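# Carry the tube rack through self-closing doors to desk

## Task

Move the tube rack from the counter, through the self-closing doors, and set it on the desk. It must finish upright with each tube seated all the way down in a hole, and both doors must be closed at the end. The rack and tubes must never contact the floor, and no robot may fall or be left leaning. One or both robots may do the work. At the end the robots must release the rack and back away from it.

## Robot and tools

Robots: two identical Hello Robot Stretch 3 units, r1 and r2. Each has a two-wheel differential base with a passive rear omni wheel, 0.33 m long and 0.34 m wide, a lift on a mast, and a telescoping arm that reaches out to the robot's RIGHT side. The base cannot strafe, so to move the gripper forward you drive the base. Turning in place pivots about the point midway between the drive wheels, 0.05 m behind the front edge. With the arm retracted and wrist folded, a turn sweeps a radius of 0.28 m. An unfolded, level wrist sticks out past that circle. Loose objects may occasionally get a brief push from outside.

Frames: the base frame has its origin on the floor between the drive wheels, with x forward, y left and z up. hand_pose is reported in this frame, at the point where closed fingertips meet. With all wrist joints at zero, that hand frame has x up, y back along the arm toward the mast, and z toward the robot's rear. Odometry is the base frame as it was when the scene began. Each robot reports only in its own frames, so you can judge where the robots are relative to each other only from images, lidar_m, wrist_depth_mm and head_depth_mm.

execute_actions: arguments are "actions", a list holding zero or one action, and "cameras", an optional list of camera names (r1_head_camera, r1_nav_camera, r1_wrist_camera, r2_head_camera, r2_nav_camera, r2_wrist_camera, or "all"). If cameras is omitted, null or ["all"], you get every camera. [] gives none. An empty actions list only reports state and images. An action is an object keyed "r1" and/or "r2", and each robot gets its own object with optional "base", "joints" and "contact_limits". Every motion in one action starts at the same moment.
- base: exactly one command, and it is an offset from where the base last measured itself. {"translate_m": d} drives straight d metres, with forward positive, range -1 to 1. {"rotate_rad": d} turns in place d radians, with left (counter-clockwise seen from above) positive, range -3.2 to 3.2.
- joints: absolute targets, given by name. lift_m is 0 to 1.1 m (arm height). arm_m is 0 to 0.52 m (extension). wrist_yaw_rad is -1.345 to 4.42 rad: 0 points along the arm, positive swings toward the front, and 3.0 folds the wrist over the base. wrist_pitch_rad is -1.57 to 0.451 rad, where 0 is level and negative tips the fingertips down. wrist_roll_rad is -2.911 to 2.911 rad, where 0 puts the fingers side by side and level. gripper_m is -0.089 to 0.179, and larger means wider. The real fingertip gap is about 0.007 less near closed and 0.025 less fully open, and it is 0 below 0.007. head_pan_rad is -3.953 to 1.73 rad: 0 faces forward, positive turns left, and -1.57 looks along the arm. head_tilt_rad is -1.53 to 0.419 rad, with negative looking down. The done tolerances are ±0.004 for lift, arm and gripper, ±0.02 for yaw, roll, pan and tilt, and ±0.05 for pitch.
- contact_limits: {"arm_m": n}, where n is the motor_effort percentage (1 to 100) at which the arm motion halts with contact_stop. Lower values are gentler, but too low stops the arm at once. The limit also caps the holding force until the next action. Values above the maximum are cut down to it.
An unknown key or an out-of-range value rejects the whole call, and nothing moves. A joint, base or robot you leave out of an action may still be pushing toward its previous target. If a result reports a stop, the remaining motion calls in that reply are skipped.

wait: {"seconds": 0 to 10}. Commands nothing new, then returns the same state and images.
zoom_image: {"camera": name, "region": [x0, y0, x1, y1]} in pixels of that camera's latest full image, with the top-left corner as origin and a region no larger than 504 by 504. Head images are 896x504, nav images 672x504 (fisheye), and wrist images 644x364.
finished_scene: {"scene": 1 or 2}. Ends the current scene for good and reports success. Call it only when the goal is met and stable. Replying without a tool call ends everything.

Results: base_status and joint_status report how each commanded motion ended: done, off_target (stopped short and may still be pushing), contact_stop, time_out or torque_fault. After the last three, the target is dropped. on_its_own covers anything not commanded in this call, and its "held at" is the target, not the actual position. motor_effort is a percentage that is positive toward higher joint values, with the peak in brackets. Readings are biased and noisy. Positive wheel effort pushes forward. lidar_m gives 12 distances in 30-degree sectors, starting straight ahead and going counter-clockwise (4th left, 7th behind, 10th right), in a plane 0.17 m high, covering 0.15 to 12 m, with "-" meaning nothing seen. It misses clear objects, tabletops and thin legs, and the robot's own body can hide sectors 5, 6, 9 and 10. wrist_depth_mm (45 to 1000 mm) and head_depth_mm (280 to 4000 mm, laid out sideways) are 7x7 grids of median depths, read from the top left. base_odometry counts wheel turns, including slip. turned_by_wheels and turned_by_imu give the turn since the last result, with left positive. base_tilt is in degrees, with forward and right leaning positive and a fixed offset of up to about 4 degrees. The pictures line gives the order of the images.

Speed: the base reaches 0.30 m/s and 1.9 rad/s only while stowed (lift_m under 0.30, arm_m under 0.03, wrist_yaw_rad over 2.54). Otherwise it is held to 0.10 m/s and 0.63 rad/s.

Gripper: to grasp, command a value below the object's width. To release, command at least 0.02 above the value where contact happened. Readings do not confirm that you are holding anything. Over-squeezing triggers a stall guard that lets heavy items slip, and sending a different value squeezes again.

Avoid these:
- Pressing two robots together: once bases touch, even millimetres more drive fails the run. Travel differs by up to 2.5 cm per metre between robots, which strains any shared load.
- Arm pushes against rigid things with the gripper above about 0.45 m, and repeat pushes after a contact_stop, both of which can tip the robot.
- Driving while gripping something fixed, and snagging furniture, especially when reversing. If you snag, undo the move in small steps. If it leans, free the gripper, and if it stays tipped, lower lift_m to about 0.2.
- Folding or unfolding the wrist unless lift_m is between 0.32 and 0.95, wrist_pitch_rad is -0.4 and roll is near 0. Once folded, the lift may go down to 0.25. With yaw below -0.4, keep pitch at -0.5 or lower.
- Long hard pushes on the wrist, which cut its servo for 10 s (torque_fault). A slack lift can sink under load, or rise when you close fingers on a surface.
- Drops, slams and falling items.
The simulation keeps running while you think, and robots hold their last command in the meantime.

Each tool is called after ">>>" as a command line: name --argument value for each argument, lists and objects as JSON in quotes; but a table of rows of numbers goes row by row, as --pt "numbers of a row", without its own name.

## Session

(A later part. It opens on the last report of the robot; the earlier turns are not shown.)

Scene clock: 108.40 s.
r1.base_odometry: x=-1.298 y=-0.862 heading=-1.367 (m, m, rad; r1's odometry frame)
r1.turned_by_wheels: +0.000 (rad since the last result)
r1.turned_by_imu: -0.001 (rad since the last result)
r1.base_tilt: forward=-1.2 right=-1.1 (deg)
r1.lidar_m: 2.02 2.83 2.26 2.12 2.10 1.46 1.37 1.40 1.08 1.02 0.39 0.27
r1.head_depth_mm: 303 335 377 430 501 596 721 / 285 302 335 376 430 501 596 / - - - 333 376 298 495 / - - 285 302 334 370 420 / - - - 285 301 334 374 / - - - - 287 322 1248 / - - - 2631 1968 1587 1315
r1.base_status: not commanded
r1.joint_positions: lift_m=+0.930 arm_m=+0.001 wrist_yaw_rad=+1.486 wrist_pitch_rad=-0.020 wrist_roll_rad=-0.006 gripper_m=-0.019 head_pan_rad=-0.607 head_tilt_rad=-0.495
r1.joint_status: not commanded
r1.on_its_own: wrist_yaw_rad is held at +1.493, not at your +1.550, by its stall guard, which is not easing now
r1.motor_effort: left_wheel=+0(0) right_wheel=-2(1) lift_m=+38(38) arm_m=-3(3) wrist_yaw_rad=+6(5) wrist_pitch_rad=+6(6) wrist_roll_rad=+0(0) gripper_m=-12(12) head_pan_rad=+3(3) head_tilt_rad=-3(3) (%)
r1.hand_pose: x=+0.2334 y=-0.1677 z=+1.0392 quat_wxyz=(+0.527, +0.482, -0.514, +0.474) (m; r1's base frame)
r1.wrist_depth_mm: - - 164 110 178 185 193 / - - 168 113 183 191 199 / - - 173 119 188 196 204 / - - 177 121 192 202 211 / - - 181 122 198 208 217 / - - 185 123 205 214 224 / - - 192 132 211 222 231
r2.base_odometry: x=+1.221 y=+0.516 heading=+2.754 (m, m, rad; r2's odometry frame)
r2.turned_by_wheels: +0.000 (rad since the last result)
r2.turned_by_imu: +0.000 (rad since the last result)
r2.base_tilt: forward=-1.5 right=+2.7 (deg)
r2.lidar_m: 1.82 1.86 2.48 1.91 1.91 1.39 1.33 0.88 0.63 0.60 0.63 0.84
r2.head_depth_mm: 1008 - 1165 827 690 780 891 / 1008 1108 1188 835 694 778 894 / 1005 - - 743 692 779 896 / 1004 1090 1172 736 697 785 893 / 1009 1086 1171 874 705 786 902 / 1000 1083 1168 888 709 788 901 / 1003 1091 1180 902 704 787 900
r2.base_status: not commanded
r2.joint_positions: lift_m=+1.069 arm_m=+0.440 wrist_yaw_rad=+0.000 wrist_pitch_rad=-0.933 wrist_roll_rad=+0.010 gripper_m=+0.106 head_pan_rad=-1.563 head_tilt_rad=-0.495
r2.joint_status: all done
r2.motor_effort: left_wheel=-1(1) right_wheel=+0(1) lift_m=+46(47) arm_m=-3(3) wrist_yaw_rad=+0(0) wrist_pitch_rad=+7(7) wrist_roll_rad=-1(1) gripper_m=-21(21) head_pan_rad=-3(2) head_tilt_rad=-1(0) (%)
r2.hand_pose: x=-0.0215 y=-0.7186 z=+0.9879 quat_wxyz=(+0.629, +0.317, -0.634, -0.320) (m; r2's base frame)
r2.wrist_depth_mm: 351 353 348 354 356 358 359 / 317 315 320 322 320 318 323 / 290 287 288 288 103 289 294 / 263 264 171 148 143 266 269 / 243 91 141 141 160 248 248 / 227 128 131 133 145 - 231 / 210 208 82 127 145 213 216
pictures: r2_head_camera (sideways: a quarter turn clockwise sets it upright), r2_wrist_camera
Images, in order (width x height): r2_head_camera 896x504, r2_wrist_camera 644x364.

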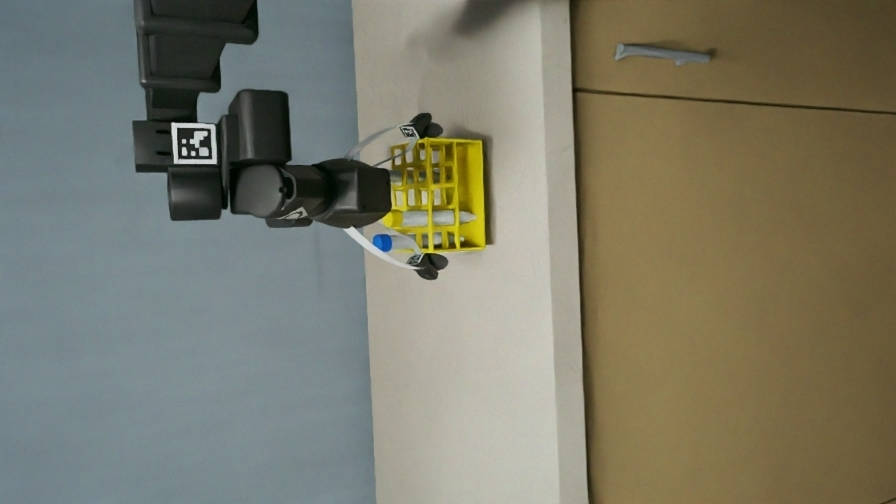

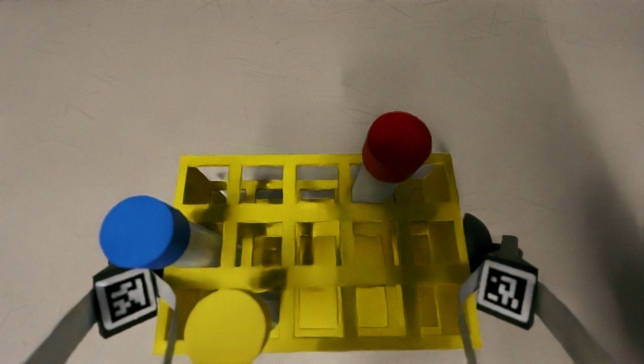

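>>> execute_actions --actions '[{"r2":{"joints":{"arm_m":0.0}}}]' --cameras '["r2_wrist_camera"]'

>>> execute_actions --actions '[{"r2":{"base":{"rotate_rad":1.965},"joints":{"lift_m":0.9,"wrist_pitch_rad":-1.08,"head_pan_rad":0.3,"head_tilt_rad":-0.4}}}]' --cameras '["r2_wrist_camera","r2_nav_camera"]'

Scene clock: 113.63 s.
r1.base_odometry: x=-1.298 y=-0.862 heading=-1.367 (m, m, rad; r1's odometry frame)
r1.turned_by_wheels: +0.000 (rad since the last result)
r1.turned_by_imu: -0.001 (rad since the last result)
r1.base_tilt: forward=-1.2 right=-1.1 (deg)
r1.lidar_m: 2.02 2.82 2.25 2.12 2.10 1.45 1.37 1.40 1.08 1.02 0.39 0.27
r1.head_depth_mm: 303 336 377 430 500 597 720 / 285 302 335 376 429 501 598 / - - - 333 376 298 495 / - - 285 302 334 370 421 / - - - 286 301 334 375 / - - - - 287 322 1245 / - - - 2658 1953 1596 1311
r1.base_status: not commanded
r1.joint_positions: lift_m=+0.930 arm_m=+0.001 wrist_yaw_rad=+1.486 wrist_pitch_rad=-0.020 wrist_roll_rad=-0.006 gripper_m=-0.019 head_pan_rad=-0.607 head_tilt_rad=-0.495
r1.joint_status: not commanded
r1.on_its_own: wrist_yaw_rad is held at +1.493, not at your +1.550, by its stall guard, which is not easing now
r1.motor_effort: left_wheel=+0(0) right_wheel=-1(1) lift_m=+38(38) arm_m=-4(3) wrist_yaw_rad=+6(6) wrist_pitch_rad=+6(6) wrist_roll_rad=+0(1) gripper_m=-11(12) head_pan_rad=+3(4) head_tilt_rad=-2(3) (%)
r1.hand_pose: x=+0.2334 y=-0.1677 z=+1.0392 quat_wxyz=(+0.527, +0.482, -0.514, +0.474) (m; r1's base frame)
r1.wrist_depth_mm: - - 165 110 177 185 193 / - - 169 113 182 190 199 / - - 173 119 187 195 206 / - - 177 121 193 201 212 / - - 182 122 198 208 218 / - - 186 123 205 214 224 / - - 192 132 212 221 231
r2.base_odometry: x=+1.221 y=+0.516 heading=+2.754 (m, m, rad; r2's odometry frame)
r2.turned_by_wheels: +0.000 (rad since the last result)
r2.turned_by_imu: +0.000 (rad since the last result)
r2.base_tilt: forward=-1.6 right=+2.7 (deg)
r2.lidar_m: 1.82 1.87 2.48 1.91 1.91 1.39 1.32 0.88 0.63 0.61 0.62 0.84
r2.head_depth_mm: 1008 1087 - - - - - / 1011 1098 - - - - - / 1007 1088 1165 901 - 756 314 / 1004 1084 1174 868 702 743 334 / 1007 1088 1176 875 707 779 917 / 1004 1085 1168 889 708 787 902 / 997 1084 1186 899 711 783 900
r2.base_status: not commanded
r2.joint_positions: lift_m=+1.069 arm_m=+0.003 wrist_yaw_rad=+0.000 wrist_pitch_rad=-0.934 wrist_roll_rad=+0.010 gripper_m=+0.106 head_pan_rad=-1.563 head_tilt_rad=-0.495
r2.joint_status: all done
joint sent to its limit — the command would take r2.arm_m past its lower limit, so that joint was sent only as far as its limit.
r2.motor_effort: left_wheel=+0(1) right_wheel=+1(0) lift_m=+47(46) arm_m=-2(3) wrist_yaw_rad=+0(0) wrist_pitch_rad=+8(7) wrist_roll_rad=-1(1) gripper_m=-21(21) head_pan_rad=-3(3) head_tilt_rad=-1(1) (%)
r2.hand_pose: x=-0.0215 y=-0.2811 z=+0.9878 quat_wxyz=(+0.628, +0.317, -0.634, -0.320) (m; r2's base frame)
r2.wrist_depth_mm: 386 384 391 401 402 412 409 / 477 494 496 506 515 509 534 / 593 610 607 630 103 672 655 / 781 752 172 149 144 838 - / - 91 141 141 159 - - / - 129 131 133 145 - - / - - 82 127 145 - -
pictures: r2_wrist_camera
Images, in order (width x height): r2_wrist_camera 644x364.

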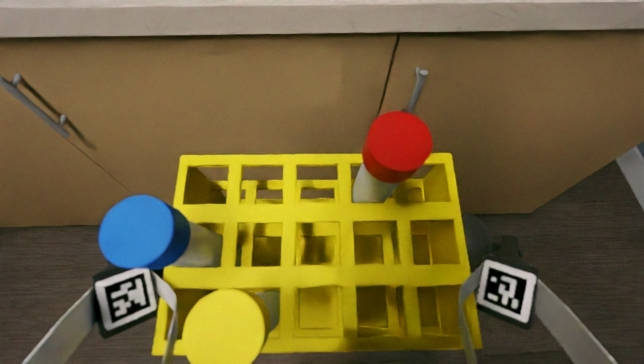

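Scene clock: 117.70 s.
r1.base_odometry: x=-1.298 y=-0.862 heading=-1.367 (m, m, rad; r1's odometry frame)
r1.turned_by_wheels: +0.000 (rad since the last result)
r1.turned_by_imu: -0.001 (rad since the last result)
r1.base_tilt: forward=-1.2 right=-1.0 (deg)
r1.lidar_m: 2.14 2.82 2.25 2.13 2.11 1.45 1.37 1.40 1.08 1.02 0.39 0.27
r1.head_depth_mm: 303 336 377 430 501 598 720 / 286 302 335 376 429 501 596 / - - - 333 375 298 494 / - - 285 301 334 370 421 / - - - 286 301 333 374 / - - - - 287 322 1246 / - - - 2636 1944 1581 1313
r1.base_status: not commanded
r1.joint_positions: lift_m=+0.930 arm_m=+0.001 wrist_yaw_rad=+1.486 wrist_pitch_rad=-0.020 wrist_roll_rad=-0.006 gripper_m=-0.019 head_pan_rad=-0.607 head_tilt_rad=-0.495
r1.joint_status: not commanded
r1.on_its_own: wrist_yaw_rad is held at +1.493, not at your +1.550, by its stall guard, which is not easing now
r1.motor_effort: left_wheel=+0(0) right_wheel=-2(1) lift_m=+38(38) arm_m=-3(3) wrist_yaw_rad=+6(5) wrist_pitch_rad=+7(6) wrist_roll_rad=+0(1) gripper_m=-12(11) head_pan_rad=+3(3) head_tilt_rad=-3(3) (%)
r1.hand_pose: x=+0.2334 y=-0.1677 z=+1.0392 quat_wxyz=(+0.527, +0.482, -0.514, +0.474) (m; r1's base frame)
r1.wrist_depth_mm: - - 164 110 178 185 192 / - - 169 113 182 190 199 / - - 172 119 187 196 205 / - - 177 121 193 202 212 / - - 182 122 199 207 218 / - - 186 123 205 213 225 / - - 193 132 212 220 232
r2.base_odometry: x=+1.221 y=+0.516 heading=-1.564 (m, m, rad; r2's odometry frame)
r2.turned_by_wheels: +1.965 (rad since the last result)
r2.turned_by_imu: +1.993 (rad since the last result)
r2.base_tilt: forward=-1.5 right=+2.7 (deg)
r2.lidar_m: 1.91 1.46 1.32 1.33 0.66 0.60 0.61 0.75 1.82 1.83 2.23 2.20
r2.head_depth_mm: 1605 1696 1811 1941 2040 1681 1344 / 1702 1814 1949 2107 2176 1702 1352 / 1835 1970 2113 2272 2278 1703 1364 / 2632 2852 3112 3220 2303 1720 1374 / 2834 3101 3390 3569 2309 1716 1377 / 3117 3441 3646 1669 1731 1718 1398 / 1298 1363 1422 1484 1536 1585 1401
r2.base_status: done
r2.joint_positions: lift_m=+0.901 arm_m=+0.003 wrist_yaw_rad=+0.000 wrist_pitch_rad=-1.088 wrist_roll_rad=+0.010 gripper_m=+0.106 head_pan_rad=+0.293 head_tilt_rad=-0.409
r2.joint_status: all done
r2.motor_effort: left_wheel=-2(6) right_wheel=+1(5) lift_m=+19(33) arm_m=-2(2) wrist_yaw_rad=+0(0) wrist_pitch_rad=+4(6) wrist_roll_rad=-1(1) gripper_m=-21(21) head_pan_rad=+2(33) head_tilt_rad=+3(7) (%)
r2.hand_pose: x=-0.0216 y=-0.2457 z=+0.8011 quat_wxyz=(+0.602, +0.364, -0.608, -0.368) (m; r2's base frame)
r2.wrist_depth_mm: - - - - - - - / - - - - - - - / - - - - 103 - - / - - 173 149 145 - - / 968 91 141 141 160 - 970 / 910 - 120 134 145 - 888 / 885 856 83 126 127 877 727
pictures: r2_nav_camera (sideways: a quarter turn counterclockwise sets it upright), r2_wrist_camera
Images, in order (width x height): r2_nav_camera 672x504, r2_wrist_camera 644x364.

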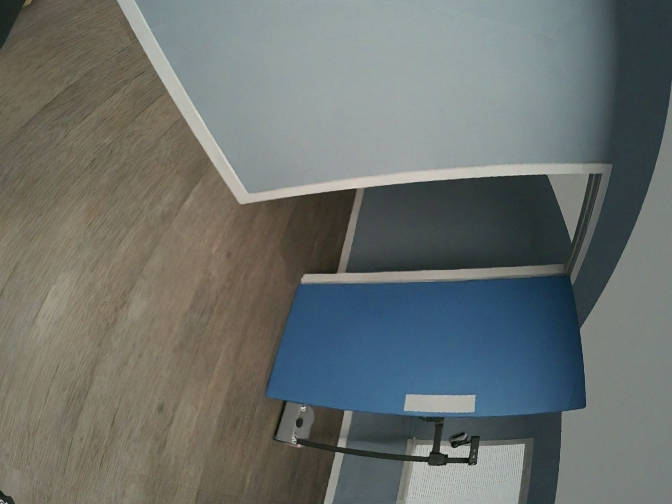

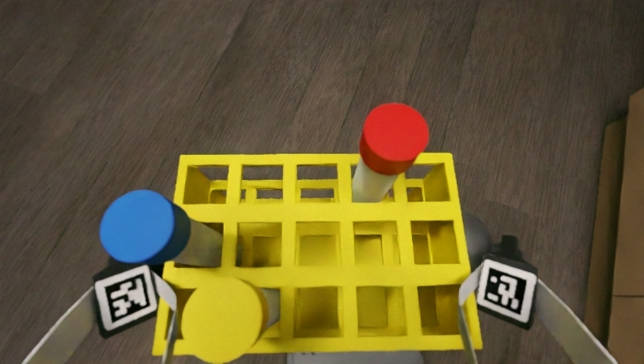

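>>> execute_actions --actions '[{"r2":{"base":{"translate_m":1.0},"joints":{"wrist_yaw_rad":1.0,"head_pan_rad":0.6}}}]' --cameras '["r2_wrist_camera","r2_nav_camera"]'

>>> execute_actions --actions '[{"r2":{"base":{"translate_m":0.6},"joints":{"wrist_yaw_rad":1.9,"head_pan_rad":1.1}}}]' --cameras '["r2_wrist_camera","r2_nav_camera","r2_head_camera"]'

Scene clock: 129.13 s.
r1.base_odometry: x=-1.298 y=-0.862 heading=-1.367 (m, m, rad; r1's odometry frame)
r1.turned_by_wheels: +0.000 (rad since the last result)
r1.turned_by_imu: -0.003 (rad since the last result)
r1.base_tilt: forward=-1.2 right=-1.0 (deg)
r1.lidar_m: 1.19 2.83 2.26 2.12 2.11 1.46 1.37 1.40 1.09 1.02 0.39 0.27
r1.head_depth_mm: 303 336 377 431 501 596 719 / 286 303 335 376 429 501 596 / - - - 333 376 297 494 / - - 285 301 334 370 421 / - - - 285 301 334 374 / - - - - 287 322 1243 / - - - 2620 1959 1588 1308
r1.base_status: not commanded
r1.joint_positions: lift_m=+0.930 arm_m=+0.001 wrist_yaw_rad=+1.486 wrist_pitch_rad=-0.020 wrist_roll_rad=-0.006 gripper_m=-0.019 head_pan_rad=-0.607 head_tilt_rad=-0.495
r1.joint_status: not commanded
r1.on_its_own: wrist_yaw_rad is held at +1.493, not at your +1.550, by its stall guard, which is not easing now
r1.motor_effort: left_wheel=-1(0) right_wheel=-1(2) lift_m=+38(38) arm_m=-4(3) wrist_yaw_rad=+6(6) wrist_pitch_rad=+6(7) wrist_roll_rad=+0(0) gripper_m=-13(13) head_pan_rad=+4(3) head_tilt_rad=-3(4) (%)
r1.hand_pose: x=+0.2334 y=-0.1677 z=+1.0392 quat_wxyz=(+0.527, +0.482, -0.514, +0.474) (m; r1's base frame)
r1.wrist_depth_mm: - - 164 110 178 185 193 / - - 168 113 183 190 198 / - - 173 119 186 196 204 / - - 177 121 193 201 212 / - - 182 122 198 208 218 / - - 185 123 206 214 224 / - - 193 132 211 221 232
r2.base_odometry: x=+1.228 y=-0.484 heading=-1.564 (m, m, rad; r2's odometry frame)
r2.turned_by_wheels: +0.000 (rad since the last result)
r2.turned_by_imu: +0.002 (rad since the last result)
r2.base_tilt: forward=-1.5 right=+2.7 (deg)
r2.lidar_m: 0.93 1.14 0.97 0.99 1.21 1.54 1.55 1.91 2.17 2.18 2.65 0.93
r2.head_depth_mm: 939 993 1049 1114 1187 1284 1317 / 1042 1109 1182 1265 1362 1474 1359 / 2017 2146 2290 2475 2073 1691 1364 / 2267 2446 2684 2859 2297 1714 1373 / 2689 2934 3267 3314 2313 1735 1379 / 2978 3142 3325 3393 2330 1732 1387 / 2860 2998 3175 3301 2372 1749 1404
r2.base_status: done
r2.joint_positions: lift_m=+0.901 arm_m=+0.003 wrist_yaw_rad=+0.998 wrist_pitch_rad=-1.088 wrist_roll_rad=+0.010 gripper_m=+0.106 head_pan_rad=+0.593 head_tilt_rad=-0.408
r2.joint_status: all done
r2.motor_effort: left_wheel=-3(5) right_wheel=+1(6) lift_m=+19(19) arm_m=-2(3) wrist_yaw_rad=+1(3) wrist_pitch_rad=+4(4) wrist_roll_rad=-1(1) gripper_m=-21(21) head_pan_rad=+3(21) head_tilt_rad=+3(3) (%)
r2.hand_pose: x=+0.0606 y=-0.2011 z=+0.8011 quat_wxyz=(+0.705, +0.611, -0.359, -0.035) (m; r2's base frame)
r2.wrist_depth_mm: 861 939 - - - - - / - - - - - - - / - - - - 104 - - / - - 172 149 145 - - / 955 91 140 141 159 - 976 / 909 - 119 133 144 - 921 / 875 877 83 125 145 868 908
pictures: r2_nav_camera (sideways: a quarter turn counterclockwise sets it upright), r2_wrist_camera
Images, in order (width x height): r2_nav_camera 672x504, r2_wrist_camera 644x364.

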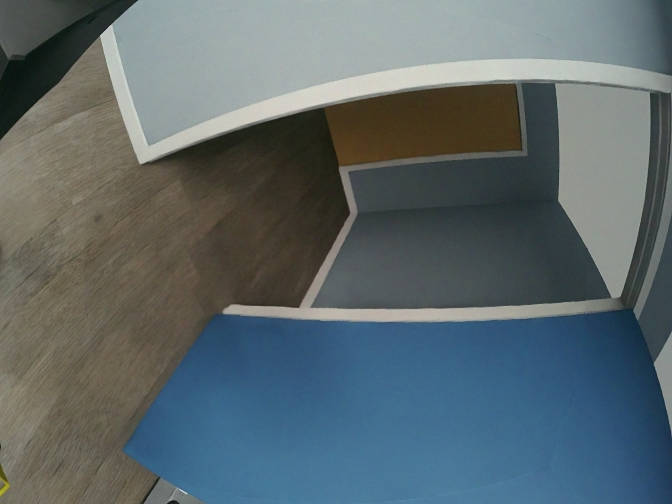

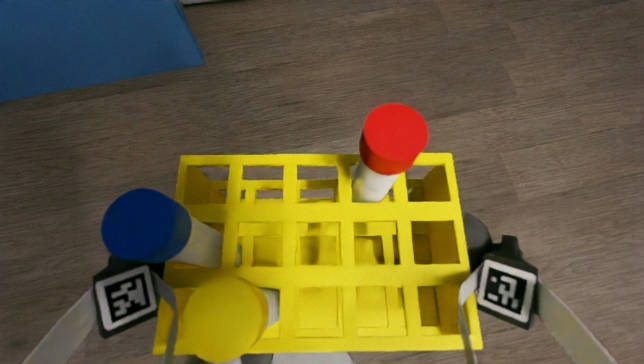

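Scene clock: 136.13 s.
r1.base_odometry: x=-1.298 y=-0.862 heading=-1.367 (m, m, rad; r1's odometry frame)
r1.turned_by_wheels: +0.000 (rad since the last result)
r1.turned_by_imu: -0.002 (rad since the last result)
r1.base_tilt: forward=-1.2 right=-1.1 (deg)
r1.lidar_m: 2.75 2.83 2.26 2.13 2.10 1.45 1.37 1.40 1.08 1.02 0.39 0.27
r1.head_depth_mm: 303 335 377 430 501 597 719 / 286 303 335 377 429 501 596 / - - - 333 376 298 494 / - - 285 301 334 370 420 / - - - 285 301 334 375 / - - - - 287 322 1091 / - - - 2638 666 617 1158
r1.base_status: not commanded
r1.joint_positions: lift_m=+0.930 arm_m=+0.001 wrist_yaw_rad=+1.486 wrist_pitch_rad=-0.020 wrist_roll_rad=-0.006 gripper_m=-0.019 head_pan_rad=-0.607 head_tilt_rad=-0.495
r1.joint_status: not commanded
r1.on_its_own: wrist_yaw_rad is held at +1.493, not at your +1.550, by its stall guard, which is not easing now
r1.motor_effort: left_wheel=+0(0) right_wheel=-2(2) lift_m=+38(38) arm_m=-3(3) wrist_yaw_rad=+6(6) wrist_pitch_rad=+6(6) wrist_roll_rad=+0(0) gripper_m=-12(12) head_pan_rad=+3(4) head_tilt_rad=-2(2) (%)
r1.hand_pose: x=+0.2334 y=-0.1677 z=+1.0392 quat_wxyz=(+0.527, +0.482, -0.514, +0.474) (m; r1's base frame)
r1.wrist_depth_mm: - - 164 110 177 185 193 / - - 169 113 183 191 200 / - - 173 119 188 195 205 / - - 177 121 192 201 211 / - - 182 122 198 208 217 / - - 185 123 205 214 224 / - - 193 132 212 220 232
r2.base_odometry: x=+1.232 y=-1.084 heading=-1.564 (m, m, rad; r2's odometry frame)
r2.turned_by_wheels: +0.000 (rad since the last result)
r2.turned_by_imu: +0.001 (rad since the last result)
r2.base_tilt: forward=-1.5 right=+2.7 (deg)
r2.lidar_m: 0.37 0.44 2.41 0.92 0.93 1.86 2.11 2.61 2.37 2.39 0.80 0.36
r2.head_depth_mm: 2074 2160 2253 2345 890 910 957 / 2653 2802 2966 2940 2256 1702 1363 / 2624 2818 3066 3172 2267 1706 1364 / 2645 2847 3041 3209 2294 1699 1380 / 2603 2762 2986 3116 2287 1726 1381 / 2571 2742 2926 3107 2323 1744 1389 / 2518 2699 2897 3099 2384 1741 1402
r2.base_status: done
r2.joint_positions: lift_m=+0.901 arm_m=+0.003 wrist_yaw_rad=+1.898 wrist_pitch_rad=-1.088 wrist_roll_rad=+0.010 gripper_m=+0.106 head_pan_rad=+1.093 head_tilt_rad=-0.408
r2.joint_status: all done
r2.motor_effort: left_wheel=-2(4) right_wheel=+1(4) lift_m=+18(19) arm_m=-2(2) wrist_yaw_rad=+1(3) wrist_pitch_rad=+4(5) wrist_roll_rad=-1(1) gripper_m=-22(22) head_pan_rad=+2(24) head_tilt_rad=+4(4) (%)
r2.hand_pose: x=+0.0711 y=-0.1168 z=+0.8011 quat_wxyz=(+0.650, +0.706, -0.058, +0.275) (m; r2's base frame)
r2.wrist_depth_mm: - - 641 445 348 286 257 / - - 869 565 411 335 - / - - - 739 104 915 895 / - - 171 149 144 873 - / 967 91 140 141 160 - 995 / 931 - 120 133 144 - 915 / - 853 82 127 144 895 869
pictures: r2_head_camera (sideways: a quarter turn clockwise sets it upright), r2_nav_camera (sideways: a quarter turn counterclockwise sets it upright), r2_wrist_camera
Images, in order (width x height): r2_head_camera 896x504, r2_nav_camera 672x504, r2_wrist_camera 644x364.

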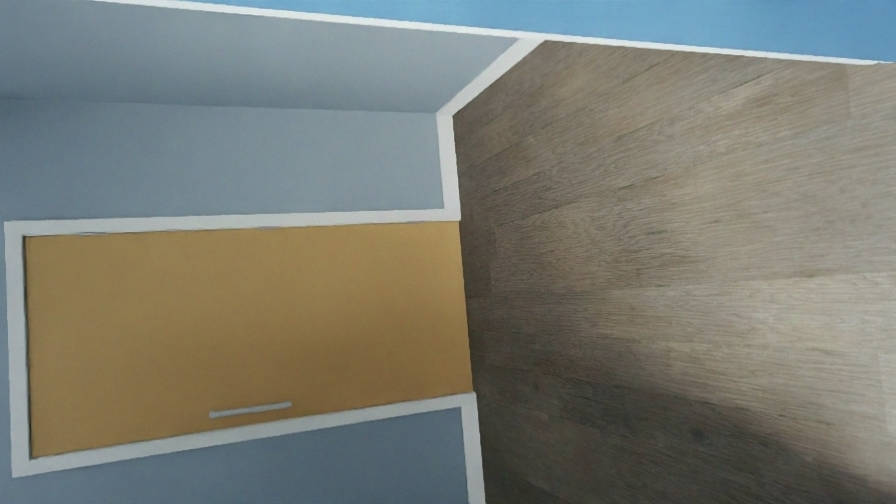

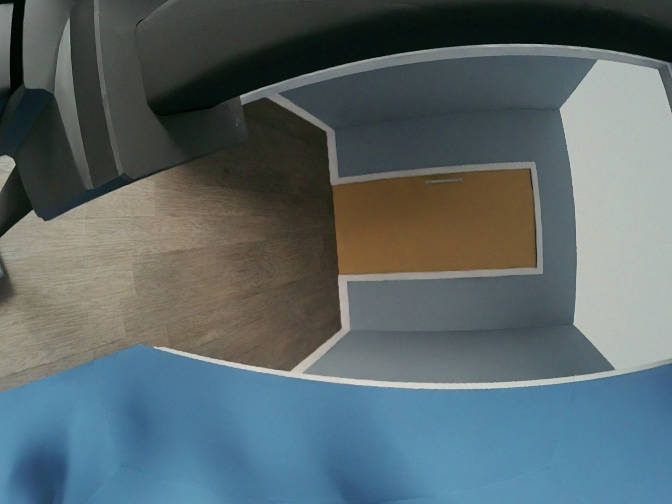

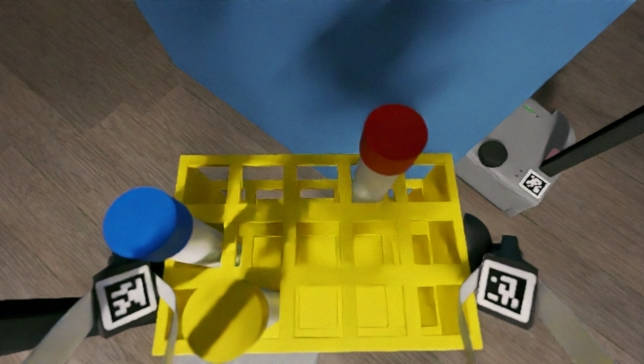

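>>> execute_actions --actions '[{"r2":{"base":{"rotate_rad":-1.515},"joints":{"wrist_yaw_rad":2.3,"head_pan_rad":1.1,"head_tilt_rad":-1.0}}}]' --cameras '["r2_wrist_camera","r2_nav_camera"]'

Scene clock: 141.93 s.
r1.base_odometry: x=-1.298 y=-0.862 heading=-1.367 (m, m, rad; r1's odometry frame)
r1.turned_by_wheels: +0.000 (rad since the last result)
r1.turned_by_imu: -0.002 (rad since the last result)
r1.base_tilt: forward=-1.2 right=-1.0 (deg)
r1.lidar_m: 0.67 2.83 2.26 2.12 2.10 1.46 1.37 1.40 1.08 1.02 0.39 0.27
r1.head_depth_mm: 303 336 377 431 501 596 720 / 285 303 335 377 429 502 595 / - - - 333 376 298 494 / - - 285 301 334 370 421 / - - - 286 301 334 374 / - - - - 287 322 1092 / - - - 2407 791 1588 1313
r1.base_status: not commanded
r1.joint_positions: lift_m=+0.930 arm_m=+0.001 wrist_yaw_rad=+1.486 wrist_pitch_rad=-0.020 wrist_roll_rad=-0.006 gripper_m=-0.019 head_pan_rad=-0.607 head_tilt_rad=-0.495
r1.joint_status: not commanded
r1.on_its_own: wrist_yaw_rad is held at +1.493, not at your +1.550, by its stall guard, which is not easing now
r1.motor_effort: left_wheel=+0(0) right_wheel=-1(2) lift_m=+38(38) arm_m=-4(4) wrist_yaw_rad=+6(6) wrist_pitch_rad=+7(7) wrist_roll_rad=+1(0) gripper_m=-13(12) head_pan_rad=+3(3) head_tilt_rad=-4(3) (%)
r1.hand_pose: x=+0.2334 y=-0.1677 z=+1.0392 quat_wxyz=(+0.527, +0.482, -0.514, +0.474) (m; r1's base frame)
r1.wrist_depth_mm: - - 164 110 178 186 194 / - - 168 113 183 190 199 / - - 173 119 187 196 205 / - - 177 121 193 201 210 / - - 181 122 198 207 217 / - - 185 123 206 215 224 / - - 193 132 212 220 233
r2.base_odometry: x=+1.232 y=-1.084 heading=-3.079 (m, m, rad; r2's odometry frame)
r2.turned_by_wheels: -1.515 (rad since the last result)
r2.turned_by_imu: -1.536 (rad since the last result)
r2.base_tilt: forward=-1.5 right=+2.6 (deg)
r2.lidar_m: 2.40 0.39 0.36 0.37 0.46 2.73 0.92 0.99 2.10 2.13 2.57 2.37
r2.head_depth_mm: 308 1943 1689 1453 1309 1175 1068 / 304 361 443 624 1284 1183 1070 / 301 356 438 567 801 1160 1082 / 299 354 432 558 783 1166 1126 / 298 350 428 548 767 1149 1124 / 298 347 423 540 747 1153 1059 / 296 344 418 533 733 1049 1068
r2.base_status: done
r2.joint_positions: lift_m=+0.901 arm_m=+0.003 wrist_yaw_rad=+2.298 wrist_pitch_rad=-1.089 wrist_roll_rad=+0.010 gripper_m=+0.106 head_pan_rad=+1.093 head_tilt_rad=-0.988
r2.joint_status: all done
r2.motor_effort: left_wheel=+4(8) right_wheel=-3(4) lift_m=+19(19) arm_m=-2(2) wrist_yaw_rad=+3(2) wrist_pitch_rad=+5(5) wrist_roll_rad=-1(1) gripper_m=-21(22) head_pan_rad=+2(3) head_tilt_rad=-3(22) (%)
r2.hand_pose: x=+0.0516 y=-0.0833 z=+0.8011 quat_wxyz=(+0.582, +0.703, +0.084, +0.399) (m; r2's base frame)
r2.wrist_depth_mm: 410 465 540 - - - - / 481 546 640 - - - - / 574 661 800 - 104 - - / 672 751 171 149 145 - - / 898 91 141 141 159 996 964 / 924 - 119 133 145 - 934 / 847 865 83 127 145 861 898
pictures: r2_nav_camera (sideways: a quarter turn counterclockwise sets it upright), r2_wrist_camera
Images, in order (width x height): r2_nav_camera 672x504, r2_wrist_camera 644x364.

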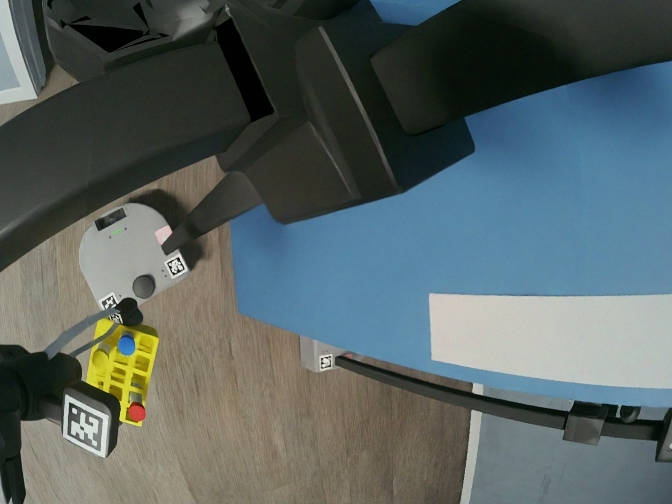

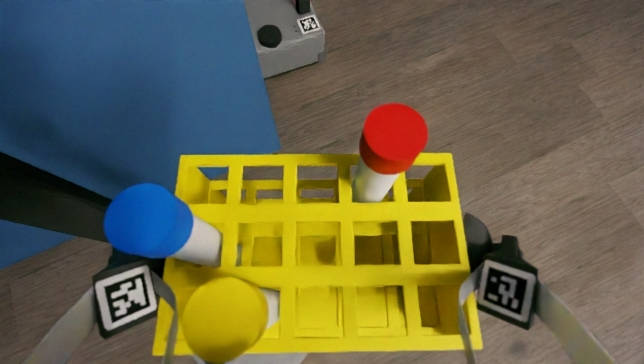

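>>> execute_actions --actions '[{"r2":{"base":{"translate_m":0.25}}}]' --cameras '[]'

>>> execute_actions --actions '[{"r2":{"base":{"rotate_rad":-0.38},"joints":{"head_pan_rad":1.7,"head_tilt_rad":-1.2}}}]' --cameras '["r2_nav_camera","r1_nav_camera"]'

Scene clock: 145.93 s.
r1.base_odometry: x=-1.298 y=-0.862 heading=-1.367 (m, m, rad; r1's odometry frame)
r1.turned_by_wheels: +0.000 (rad since the last result)
r1.turned_by_imu: -0.001 (rad since the last result)
r1.base_tilt: forward=-1.2 right=-1.1 (deg)
r1.lidar_m: 0.46 2.83 2.24 2.12 2.10 1.45 1.37 1.40 1.08 1.02 0.39 0.27
r1.head_depth_mm: 303 336 377 430 501 597 720 / 285 302 335 377 429 502 596 / - - - 333 376 298 495 / - - 285 302 334 370 421 / - - - 286 301 334 374 / - - - - 287 322 610 / - - - 413 483 1461 1315
r1.base_status: not commanded
r1.joint_positions: lift_m=+0.930 arm_m=+0.001 wrist_yaw_rad=+1.486 wrist_pitch_rad=-0.020 wrist_roll_rad=-0.006 gripper_m=-0.019 head_pan_rad=-0.607 head_tilt_rad=-0.495
r1.joint_status: not commanded
r1.on_its_own: wrist_yaw_rad is held at +1.493, not at your +1.550, by its stall guard, which is not easing now
r1.motor_effort: left_wheel=+0(0) right_wheel=-1(1) lift_m=+38(38) arm_m=-4(4) wrist_yaw_rad=+6(6) wrist_pitch_rad=+6(7) wrist_roll_rad=+0(0) gripper_m=-11(11) head_pan_rad=+4(3) head_tilt_rad=-3(2) (%)
r1.hand_pose: x=+0.2334 y=-0.1677 z=+1.0392 quat_wxyz=(+0.527, +0.482, -0.514, +0.474) (m; r1's base frame)
r1.wrist_depth_mm: - - 164 110 177 185 194 / - - 169 113 182 190 199 / - - 173 119 188 196 205 / - - 178 121 193 201 212 / - - 181 122 199 207 218 / - 517 186 123 206 213 224 / - 521 192 132 211 220 232
r2.base_odometry: x=+0.982 y=-1.100 heading=-3.079 (m, m, rad; r2's odometry frame)
r2.turned_by_wheels: +0.000 (rad since the last result)
r2.turned_by_imu: +0.001 (rad since the last result)
r2.base_tilt: forward=-1.5 right=+2.7 (deg)
r2.lidar_m: 2.17 2.08 0.52 0.28 0.34 0.71 1.17 1.28 2.20 2.23 2.31 2.14
r2.head_depth_mm: 1777 2000 1757 1513 1329 1177 1063 / 550 673 1707 1521 1332 1182 1066 / 1742 2008 1758 1292 1216 1191 1081 / 1748 2008 1814 1552 1231 1202 1122 / 1733 2012 1812 1556 1197 894 1121 / 1670 2030 1821 412 526 840 1066 / 440 433 305 371 513 733 1068
r2.base_status: done
r2.joint_positions: lift_m=+0.901 arm_m=+0.003 wrist_yaw_rad=+2.298 wrist_pitch_rad=-1.089 wrist_roll_rad=+0.010 gripper_m=+0.106 head_pan_rad=+1.093 head_tilt_rad=-0.988
r2.joint_status: not commanded
r2.motor_effort: left_wheel=+2(8) right_wheel=-2(2) lift_m=+19(19) arm_m=-2(2) wrist_yaw_rad=+2(2) wrist_pitch_rad=+5(5) wrist_roll_rad=-1(1) gripper_m=-21(21) head_pan_rad=+2(2) head_tilt_rad=-3(2) (%)
r2.hand_pose: x=+0.0516 y=-0.0833 z=+0.8011 quat_wxyz=(+0.582, +0.703, +0.084, +0.399) (m; r2's base frame)
r2.wrist_depth_mm: - - - - - - - / 378 975 941 - - - - / 434 539 - - 103 - - / 520 582 173 149 144 - - / 716 91 141 141 160 - 988 / 876 - 120 134 145 - 936 / 891 877 83 127 145 879 907
pictures: none
No camera images: the call's "cameras" was empty. Leave "cameras" out to get every camera's image.

Scene clock: 147.50 s.
r1.base_odometry: x=-1.298 y=-0.862 heading=-1.367 (m, m, rad; r1's odometry frame)
r1.turned_by_wheels: +0.000 (rad since the last result)
r1.turned_by_imu: +0.000 (rad since the last result)
r1.base_tilt: forward=-1.3 right=-1.0 (deg)
r1.lidar_m: 0.42 2.82 2.25 2.12 2.10 1.45 1.37 1.40 1.08 1.02 0.39 0.27
r1.head_depth_mm: 303 335 377 430 501 596 718 / 286 302 335 376 430 502 596 / - - - 333 376 298 495 / - - 285 302 334 370 420 / - - - 286 301 333 375 / - - - - 287 322 585 / - - - 383 1134 488 564
r1.base_status: not commanded
r1.joint_positions: lift_m=+0.930 arm_m=+0.001 wrist_yaw_rad=+1.486 wrist_pitch_rad=-0.020 wrist_roll_rad=-0.006 gripper_m=-0.019 head_pan_rad=-0.607 head_tilt_rad=-0.495
r1.joint_status: not commanded
r1.on_its_own: wrist_yaw_rad is held at +1.493, not at your +1.550, by its stall guard, which is not easing now
r1.motor_effort: left_wheel=+0(1) right_wheel=-2(1) lift_m=+38(38) arm_m=-3(3) wrist_yaw_rad=+5(6) wrist_pitch_rad=+7(6) wrist_roll_rad=+0(0) gripper_m=-12(12) head_pan_rad=+3(3) head_tilt_rad=-3(3) (%)
r1.hand_pose: x=+0.2334 y=-0.1677 z=+1.0392 quat_wxyz=(+0.527, +0.482, -0.514, +0.474) (m; r1's base frame)
r1.wrist_depth_mm: - - 165 110 178 185 194 / - - 169 113 182 191 199 / - - 173 120 187 195 204 / - - 177 121 193 201 211 / - - 182 122 198 207 217 / - 590 186 123 206 214 224 / - - 193 132 211 221 232
r2.base_odometry: x=+0.982 y=-1.100 heading=+2.824 (m, m, rad; r2's odometry frame)
r2.turned_by_wheels: -0.380 (rad since the last result)
r2.turned_by_imu: -0.385 (rad since the last result)
r2.base_tilt: forward=-1.5 right=+2.6 (deg)
r2.lidar_m: 2.14 2.24 0.62 0.29 0.28 0.39 3.34 1.17 1.47 2.20 2.32 2.21
r2.head_depth_mm: 1797 1565 1443 1350 1240 1147 1065 / 1801 1640 1485 1232 1245 1151 1074 / 1809 1667 1504 1244 1254 1155 396 / 1856 1673 1520 1230 1244 - - / 1868 - - - 1239 - 1065 / - - - - 1235 1180 1092 / - - - - 1259 1179 1104
r2.base_status: done
r2.joint_positions: lift_m=+0.901 arm_m=+0.003 wrist_yaw_rad=+2.299 wrist_pitch_rad=-1.089 wrist_roll_rad=+0.010 gripper_m=+0.106 head_pan_rad=+1.693 head_tilt_rad=-1.185
r2.joint_status: all done
r2.motor_effort: left_wheel=+3(7) right_wheel=-2(6) lift_m=+19(19) arm_m=-2(2) wrist_yaw_rad=+2(2) wrist_pitch_rad=+5(5) wrist_roll_rad=-1(1) gripper_m=-21(21) head_pan_rad=+2(25) head_tilt_rad=-3(13) (%)
r2.hand_pose: x=+0.0515 y=-0.0833 z=+0.8010 quat_wxyz=(+0.582, +0.703, +0.084, +0.398) (m; r2's base frame)
r2.wrist_depth_mm: - - - - - - - / - 917 - - - - - / - 877 - - 103 - - / 457 849 172 149 144 - - / 508 92 141 141 159 987 985 / 589 - 120 134 144 - 937 / 652 889 83 127 145 873 889
pictures: r1_nav_camera (sideways: a quarter turn counterclockwise sets it upright), r2_nav_camera (sideways: a quarter turn counterclockwise sets it upright)
Images, in order (width x height): r1_nav_camera 672x504, r2_nav_camera 672x504.

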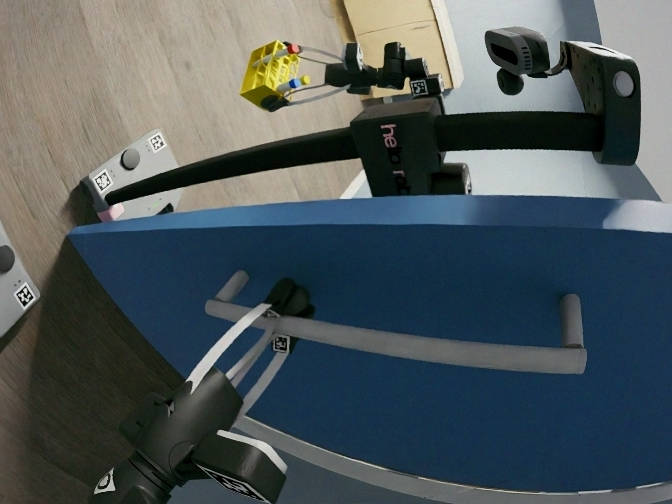

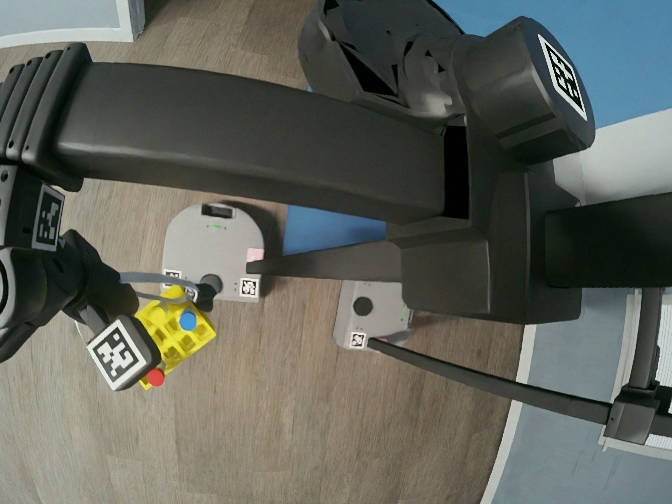

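>>> execute_actions --actions '[{"r2":{"base":{"translate_m":-0.08}},"r1":{"base":{"translate_m":0.06},"joints":{"wrist_yaw_rad":1.52}}}]' --cameras '["r2_nav_camera","r1_nav_camera"]'

Scene clock: 149.53 s.
r1.base_odometry: x=-1.286 y=-0.920 heading=-1.367 (m, m, rad; r1's odometry frame)
r1.turned_by_wheels: +0.000 (rad since the last result)
r1.turned_by_imu: +0.000 (rad since the last result)
r1.base_tilt: forward=-1.1 right=-1.1 (deg)
r1.lidar_m: 0.48 2.77 2.26 2.12 2.17 1.51 1.43 1.46 1.08 1.01 0.38 0.28
r1.head_depth_mm: 291 320 358 405 470 554 656 / - 294 324 363 414 479 570 / - - - 342 381 297 471 / - - 285 301 334 365 421 / - - - 286 305 339 382 / - - - - 289 328 1243 / - - - 2427 1938 1543 1311
r1.base_status: done
r1.joint_positions: lift_m=+0.930 arm_m=+0.001 wrist_yaw_rad=+1.515 wrist_pitch_rad=-0.020 wrist_roll_rad=-0.006 gripper_m=-0.019 head_pan_rad=-0.607 head_tilt_rad=-0.495
r1.joint_status: all done
r1.motor_effort: left_wheel=+1(3) right_wheel=-1(8) lift_m=+38(38) arm_m=-3(3) wrist_yaw_rad=+5(20) wrist_pitch_rad=+7(7) wrist_roll_rad=+0(0) gripper_m=-12(13) head_pan_rad=+4(3) head_tilt_rad=-2(3) (%)
r1.hand_pose: x=+0.2339 y=-0.1603 z=+1.0392 quat_wxyz=(+0.520, +0.489, -0.507, +0.482) (m; r1's base frame)
r1.wrist_depth_mm: - - 169 110 173 174 177 / - - 173 113 178 180 182 / - - 177 118 182 184 186 / - - 182 122 186 189 192 / - - 186 122 192 195 197 / - - 191 123 197 200 203 / - - 197 133 204 205 209
r2.base_odometry: x=+1.058 y=-1.125 heading=+2.825 (m, m, rad; r2's odometry frame)
r2.turned_by_wheels: +0.000 (rad since the last result)
r2.turned_by_imu: +0.000 (rad since the last result)
r2.base_tilt: forward=-1.4 right=+2.7 (deg)
r2.lidar_m: 2.23 2.33 0.49 0.20 0.22 0.32 3.24 1.10 1.35 2.19 2.31 2.29
r2.head_depth_mm: 1764 1623 1477 1291 1237 1146 1063 / 1795 1653 1496 1194 1242 1154 1073 / 1818 1649 1484 1193 1236 1155 396 / - - 308 446 741 - - / - - - - 1225 - 1060 / - - - - 1134 1171 1094 / - - - - 1246 1183 1095
r2.base_status: done
r2.joint_positions: lift_m=+0.901 arm_m=+0.003 wrist_yaw_rad=+2.299 wrist_pitch_rad=-1.089 wrist_roll_rad=+0.010 gripper_m=+0.106 head_pan_rad=+1.693 head_tilt_rad=-1.185
r2.joint_status: not commanded
r2.motor_effort: left_wheel=+2(3) right_wheel=-2(5) lift_m=+18(19) arm_m=-3(3) wrist_yaw_rad=+2(2) wrist_pitch_rad=+5(5) wrist_roll_rad=-1(1) gripper_m=-21(21) head_pan_rad=+3(3) head_tilt_rad=-4(4) (%)
r2.hand_pose: x=+0.0515 y=-0.0833 z=+0.8010 quat_wxyz=(+0.582, +0.703, +0.084, +0.398) (m; r2's base frame)
r2.wrist_depth_mm: - - - - - - - / - 938 - - - - - / 322 909 - - 104 - - / 377 429 173 149 143 - - / 436 91 141 141 160 998 976 / 516 - 120 133 144 - 920 / 581 852 82 126 144 874 868
pictures: r1_nav_camera (sideways: a quarter turn counterclockwise sets it upright), r2_nav_camera (sideways: a quarter turn counterclockwise sets it upright)
Images, in order (width x height): r1_nav_camera 672x504, r2_nav_camera 672x504.

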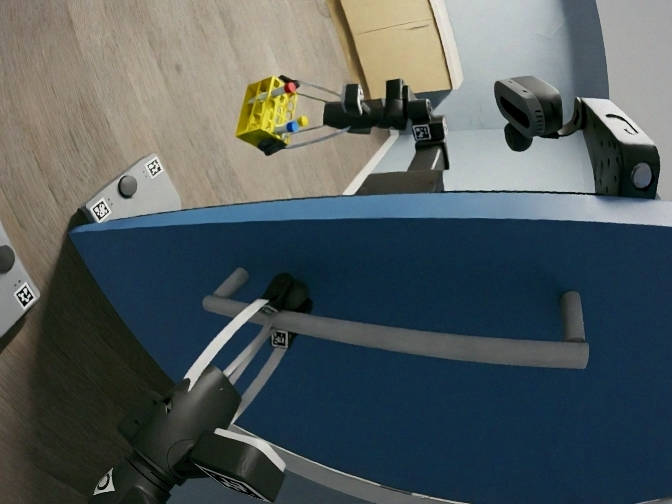

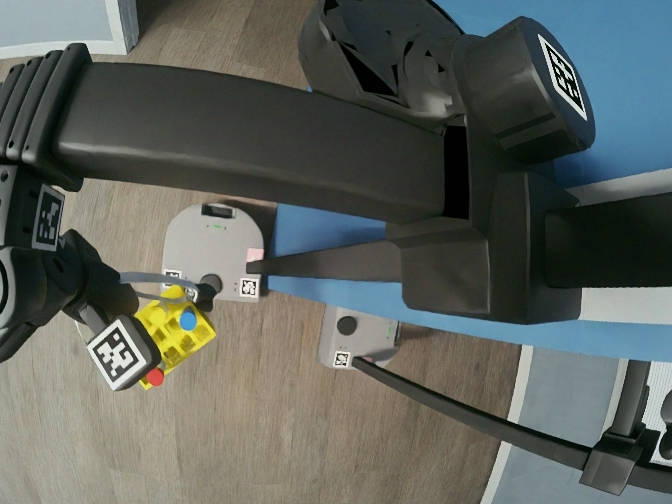

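>>> execute_actions --actions '[{"r1":{"joints":{"gripper_m":0.09}},"r2":{"joints":{"head_pan_rad":0.0,"head_tilt_rad":-0.9}}}]' --cameras '[]'

>>> execute_actions --actions '[{"r1":{"base":{"translate_m":-0.2},"joints":{"head_pan_rad":0}}}]' --cameras '["r1_nav_camera"]'

>>> execute_actions --actions '[{"r1":{"base":{"rotate_rad":1.3},"joints":{"wrist_pitch_rad":-0.4,"gripper_m":0.03,"lift_m":0.7,"wrist_yaw_rad":3.0}}}]' --cameras '["r1_nav_camera"]'

Scene clock: 151.87 s.
r1.base_odometry: x=-1.286 y=-0.920 heading=-1.367 (m, m, rad; r1's odometry frame)
r1.turned_by_wheels: +0.000 (rad since the last result)
r1.turned_by_imu: -0.001 (rad since the last result)
r1.base_tilt: forward=-1.2 right=-1.1 (deg)
r1.lidar_m: 0.33 2.76 2.27 2.13 2.16 1.52 1.43 1.46 1.08 1.01 0.41 0.31
r1.head_depth_mm: 322 355 396 449 516 610 716 / 299 328 363 406 460 542 631 / 286 305 335 370 415 473 548 / - - - 336 304 343 491 / - - 292 316 348 376 441 / - - - 295 322 363 1213 / - - - 312 1881 1545 1314
r1.base_status: not commanded
r1.joint_positions: lift_m=+0.930 arm_m=+0.001 wrist_yaw_rad=+1.518 wrist_pitch_rad=-0.020 wrist_roll_rad=-0.006 gripper_m=+0.090 head_pan_rad=-0.607 head_tilt_rad=-0.495
r1.joint_status: all done
r1.motor_effort: left_wheel=+1(0) right_wheel=-1(3) lift_m=+38(38) arm_m=-4(4) wrist_yaw_rad=+2(5) wrist_pitch_rad=+7(7) wrist_roll_rad=+0(0) gripper_m=+1(80) head_pan_rad=+3(4) head_tilt_rad=-2(3) (%)
r1.hand_pose: x=+0.2340 y=-0.1594 z=+1.0392 quat_wxyz=(+0.520, +0.490, -0.506, +0.483) (m; r1's base frame)
r1.wrist_depth_mm: - - 201 197 201 201 202 / - - 204 202 206 206 206 / - - 211 150 211 211 212 / - - 216 214 216 216 217 / - - 221 219 222 222 221 / - - 226 225 228 227 230 / - - 233 230 234 234 235
r2.base_odometry: x=+1.058 y=-1.125 heading=+2.824 (m, m, rad; r2's odometry frame)
r2.turned_by_wheels: +0.000 (rad since the last result)
r2.turned_by_imu: +0.000 (rad since the last result)
r2.base_tilt: forward=-1.5 right=+2.7 (deg)
r2.lidar_m: 2.23 2.33 0.48 0.17 0.18 0.28 3.26 1.10 1.35 2.19 2.31 2.29
r2.head_depth_mm: 1904 2209 1935 1620 1384 1217 1074 / 1915 2210 1953 1633 1396 1215 1083 / 1941 2211 1972 1649 1389 1225 1088 / 1932 2250 1995 1650 1413 1232 1089 / 1950 2264 2025 1672 1411 1241 1102 / 1935 2259 2047 1692 1434 1253 1107 / 1960 2275 2072 1691 1431 1258 1065
r2.base_status: not commanded
r2.joint_positions: lift_m=+0.900 arm_m=+0.003 wrist_yaw_rad=+2.299 wrist_pitch_rad=-1.090 wrist_roll_rad=+0.010 gripper_m=+0.106 head_pan_rad=+0.006 head_tilt_rad=-0.902
r2.joint_status: all done
r2.motor_effort: left_wheel=+0(10) right_wheel=+0(3) lift_m=+20(21) arm_m=-1(2) wrist_yaw_rad=+2(2) wrist_pitch_rad=+6(7) wrist_roll_rad=-1(1) gripper_m=-21(21) head_pan_rad=-2(33) head_tilt_rad=+2(15) (%)
r2.hand_pose: x=+0.0512 y=-0.0834 z=+0.8008 quat_wxyz=(+0.583, +0.703, +0.085, +0.398) (m; r2's base frame)
r2.wrist_depth_mm: - - - - - - - / - 915 - - - - - / 303 865 - - 104 - - / 325 376 171 149 144 - - / 390 92 140 141 160 975 970 / 458 - 119 133 144 - 911 / 548 870 82 127 145 897 892
pictures: none
No camera images: the call's "cameras" was empty. Leave "cameras" out to get every camera's image.

Scene clock: 155.17 s.
r1.base_odometry: x=-1.326 y=-0.725 heading=-1.367 (m, m, rad; r1's odometry frame)
r1.turned_by_wheels: +0.000 (rad since the last result)
r1.turned_by_imu: -0.002 (rad since the last result)
r1.base_tilt: forward=-1.2 right=-1.0 (deg)
r1.lidar_m: 0.50 2.98 2.24 2.11 1.90 1.31 1.23 1.26 1.09 1.03 0.69 0.51
r1.head_depth_mm: 383 416 449 489 536 635 742 / 393 424 463 512 564 639 740 / 555 2748 823 2327 1887 1513 1093 / 2949 3086 2854 2454 1790 1573 1263 / 2945 3075 2855 2760 1999 1580 1305 / 2908 3077 2855 2773 2015 1586 1309 / 2915 3020 2849 2792 2027 1595 1313
r1.base_status: done
r1.joint_positions: lift_m=+0.930 arm_m=+0.001 wrist_yaw_rad=+1.518 wrist_pitch_rad=-0.020 wrist_roll_rad=-0.006 gripper_m=+0.090 head_pan_rad=-0.007 head_tilt_rad=-0.495
r1.joint_status: all done
r1.motor_effort: left_wheel=+2(4) right_wheel=+0(3) lift_m=+38(38) arm_m=-3(4) wrist_yaw_rad=+2(2) wrist_pitch_rad=+7(6) wrist_roll_rad=+0(0) gripper_m=+2(1) head_pan_rad=+4(29) head_tilt_rad=-3(3) (%)
r1.hand_pose: x=+0.2340 y=-0.1594 z=+1.0392 quat_wxyz=(+0.520, +0.490, -0.506, +0.483) (m; r1's base frame)
r1.wrist_depth_mm: - - - 382 388 386 387 / - - - 392 397 394 397 / - - - 401 405 407 408 / - - - 412 413 417 413 / - - - 428 420 427 424 / - - 439 439 439 438 440 / - - - 445 450 449 456
r2.base_odometry: x=+1.058 y=-1.125 heading=+2.824 (m, m, rad; r2's odometry frame)
r2.turned_by_wheels: +0.000 (rad since the last result)
r2.turned_by_imu: +0.000 (rad since the last result)
r2.base_tilt: forward=-1.5 right=+2.8 (deg)
r2.lidar_m: 2.22 2.33 0.78 0.17 0.18 0.28 3.26 1.10 1.35 2.19 2.31 2.29
r2.head_depth_mm: 1910 2206 1957 1612 1378 1207 1071 / 1902 2222 1961 1623 1391 1215 1086 / 1919 2221 1972 1638 1402 1217 1092 / 1937 2242 1996 1653 1411 1230 1095 / 1941 2258 2016 1670 1419 1244 1097 / 1937 2279 2062 1686 1433 1250 1106 / 1932 2272 2098 1708 1444 1259 1114
r2.base_status: not commanded
r2.joint_positions: lift_m=+0.900 arm_m=+0.003 wrist_yaw_rad=+2.299 wrist_pitch_rad=-1.090 wrist_roll_rad=+0.010 gripper_m=+0.106 head_pan_rad=+0.006 head_tilt_rad=-0.902
r2.joint_status: not commanded
r2.motor_effort: left_wheel=+0(0) right_wheel=-1(1) lift_m=+20(21) arm_m=-2(2) wrist_yaw_rad=+1(1) wrist_pitch_rad=+6(6) wrist_roll_rad=-1(1) gripper_m=-21(22) head_pan_rad=-2(3) head_tilt_rad=+2(1) (%)
r2.hand_pose: x=+0.0512 y=-0.0834 z=+0.8008 quat_wxyz=(+0.583, +0.703, +0.085, +0.398) (m; r2's base frame)
r2.wrist_depth_mm: - 982 - - - - - / - 936 - - - - - / 299 - - - 103 - - / 327 373 172 149 143 - - / 390 91 140 141 160 979 959 / 456 - 130 133 144 - 920 / 546 859 83 127 145 885 903
pictures: r1_nav_camera (sideways: a quarter turn counterclockwise sets it upright)
Images, in order (width x height): r1_nav_camera 672x504.

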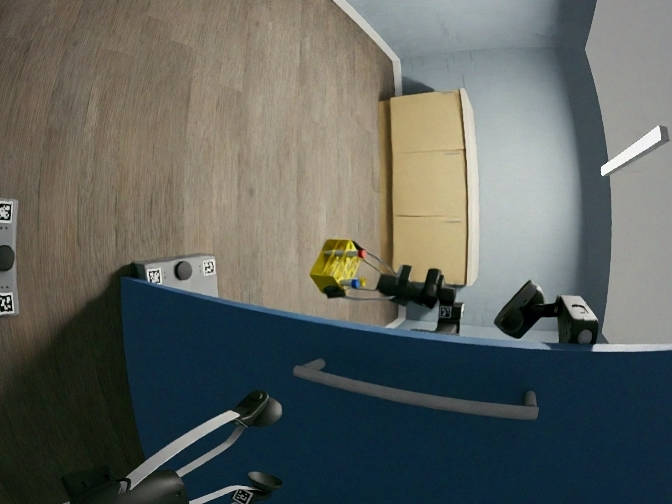

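Scene clock: 158.17 s.
r1.base_odometry: x=-1.326 y=-0.725 heading=-0.067 (m, m, rad; r1's odometry frame)
r1.turned_by_wheels: +1.300 (rad since the last result)
r1.turned_by_imu: +1.302 (rad since the last result)
r1.base_tilt: forward=-1.2 right=-1.1 (deg)
r1.lidar_m: 2.12 2.11 1.51 1.24 1.23 1.27 1.04 0.98 0.57 0.50 2.89 2.60
r1.head_depth_mm: 2091 2287 2531 2661 1947 1542 1283 / 2014 2198 2422 2555 1959 1549 1288 / 1955 2119 2318 2480 1966 1560 1291 / 1874 2031 2231 2419 1991 1570 1296 / 1816 1967 2144 2324 2009 1572 1302 / 1761 1892 2047 2235 2020 1587 1307 / 1695 1836 1976 2154 2022 1597 1318
r1.base_status: done
r1.joint_positions: lift_m=+0.700 arm_m=+0.001 wrist_yaw_rad=+2.998 wrist_pitch_rad=-0.413 wrist_roll_rad=-0.006 gripper_m=+0.030 head_pan_rad=-0.007 head_tilt_rad=-0.495
r1.joint_status: all done
r1.motor_effort: left_wheel=-1(3) right_wheel=+2(4) lift_m=+20(31) arm_m=-4(3) wrist_yaw_rad=+2(2) wrist_pitch_rad=+4(6) wrist_roll_rad=+0(0) gripper_m=+0(78) head_pan_rad=+3(3) head_tilt_rad=-3(4) (%)
r1.hand_pose: x=+0.0109 y=+0.0768 z=+0.7142 quat_wxyz=(+0.194, +0.698, +0.096, +0.682) (m; r1's base frame)
r1.wrist_depth_mm: 912 - - - - - - / 964 - - - - - - / - - - - - - - / - - - - - - - / - - - - - - - / - - - - - - - / 856 862 - 872 872 895 900
r2.base_odometry: x=+1.058 y=-1.125 heading=+2.824 (m, m, rad; r2's odometry frame)
r2.turned_by_wheels: +0.000 (rad since the last result)
r2.turned_by_imu: +0.000 (rad since the last result)
r2.base_tilt: forward=-1.5 right=+2.6 (deg)
r2.lidar_m: 2.23 2.33 1.99 0.17 0.18 0.28 3.26 1.10 1.34 2.20 2.31 2.30
r2.head_depth_mm: 1914 2201 1935 1616 1387 1211 1074 / 1918 2232 1965 1627 1396 1219 1083 / 1930 2236 1977 1645 1402 1227 1083 / 1936 2257 2006 1661 1406 1231 1099 / 1939 2247 2015 1662 1425 1237 1105 / 1950 2256 2054 1689 1432 1253 1106 / 1973 2272 2049 1692 1448 1260 1112
r2.base_status: not commanded
r2.joint_positions: lift_m=+0.900 arm_m=+0.003 wrist_yaw_rad=+2.299 wrist_pitch_rad=-1.090 wrist_roll_rad=+0.010 gripper_m=+0.106 head_pan_rad=+0.006 head_tilt_rad=-0.902
r2.joint_status: not commanded
r2.motor_effort: left_wheel=+0(0) right_wheel=+0(0) lift_m=+20(20) arm_m=-1(2) wrist_yaw_rad=+3(1) wrist_pitch_rad=+6(6) wrist_roll_rad=-1(1) gripper_m=-21(22) head_pan_rad=-3(3) head_tilt_rad=+0(1) (%)
r2.hand_pose: x=+0.0512 y=-0.0834 z=+0.8008 quat_wxyz=(+0.583, +0.703, +0.085, +0.398) (m; r2's base frame)
r2.wrist_depth_mm: - - - - - - - / 950 953 - - - - - / 299 919 - - 103 - - / 330 381 172 150 143 - - / 392 91 140 141 159 971 - / 454 - 130 134 145 - 938 / 536 836 83 127 145 889 887
pictures: r1_nav_camera (sideways: a quarter turn counterclockwise sets it upright)
Images, in order (width x height): r1_nav_camera 672x504.

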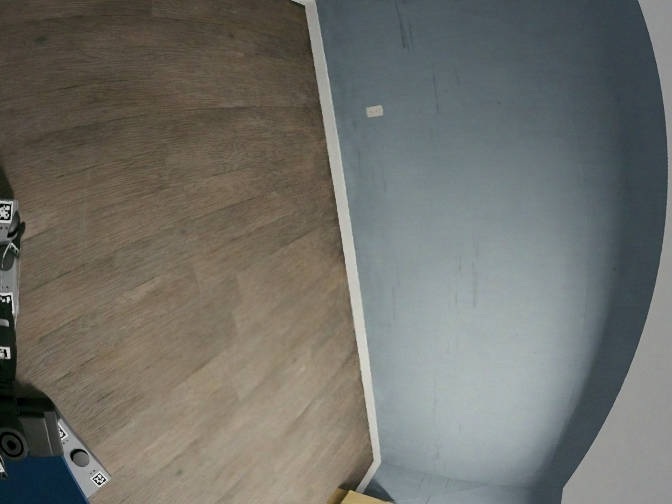

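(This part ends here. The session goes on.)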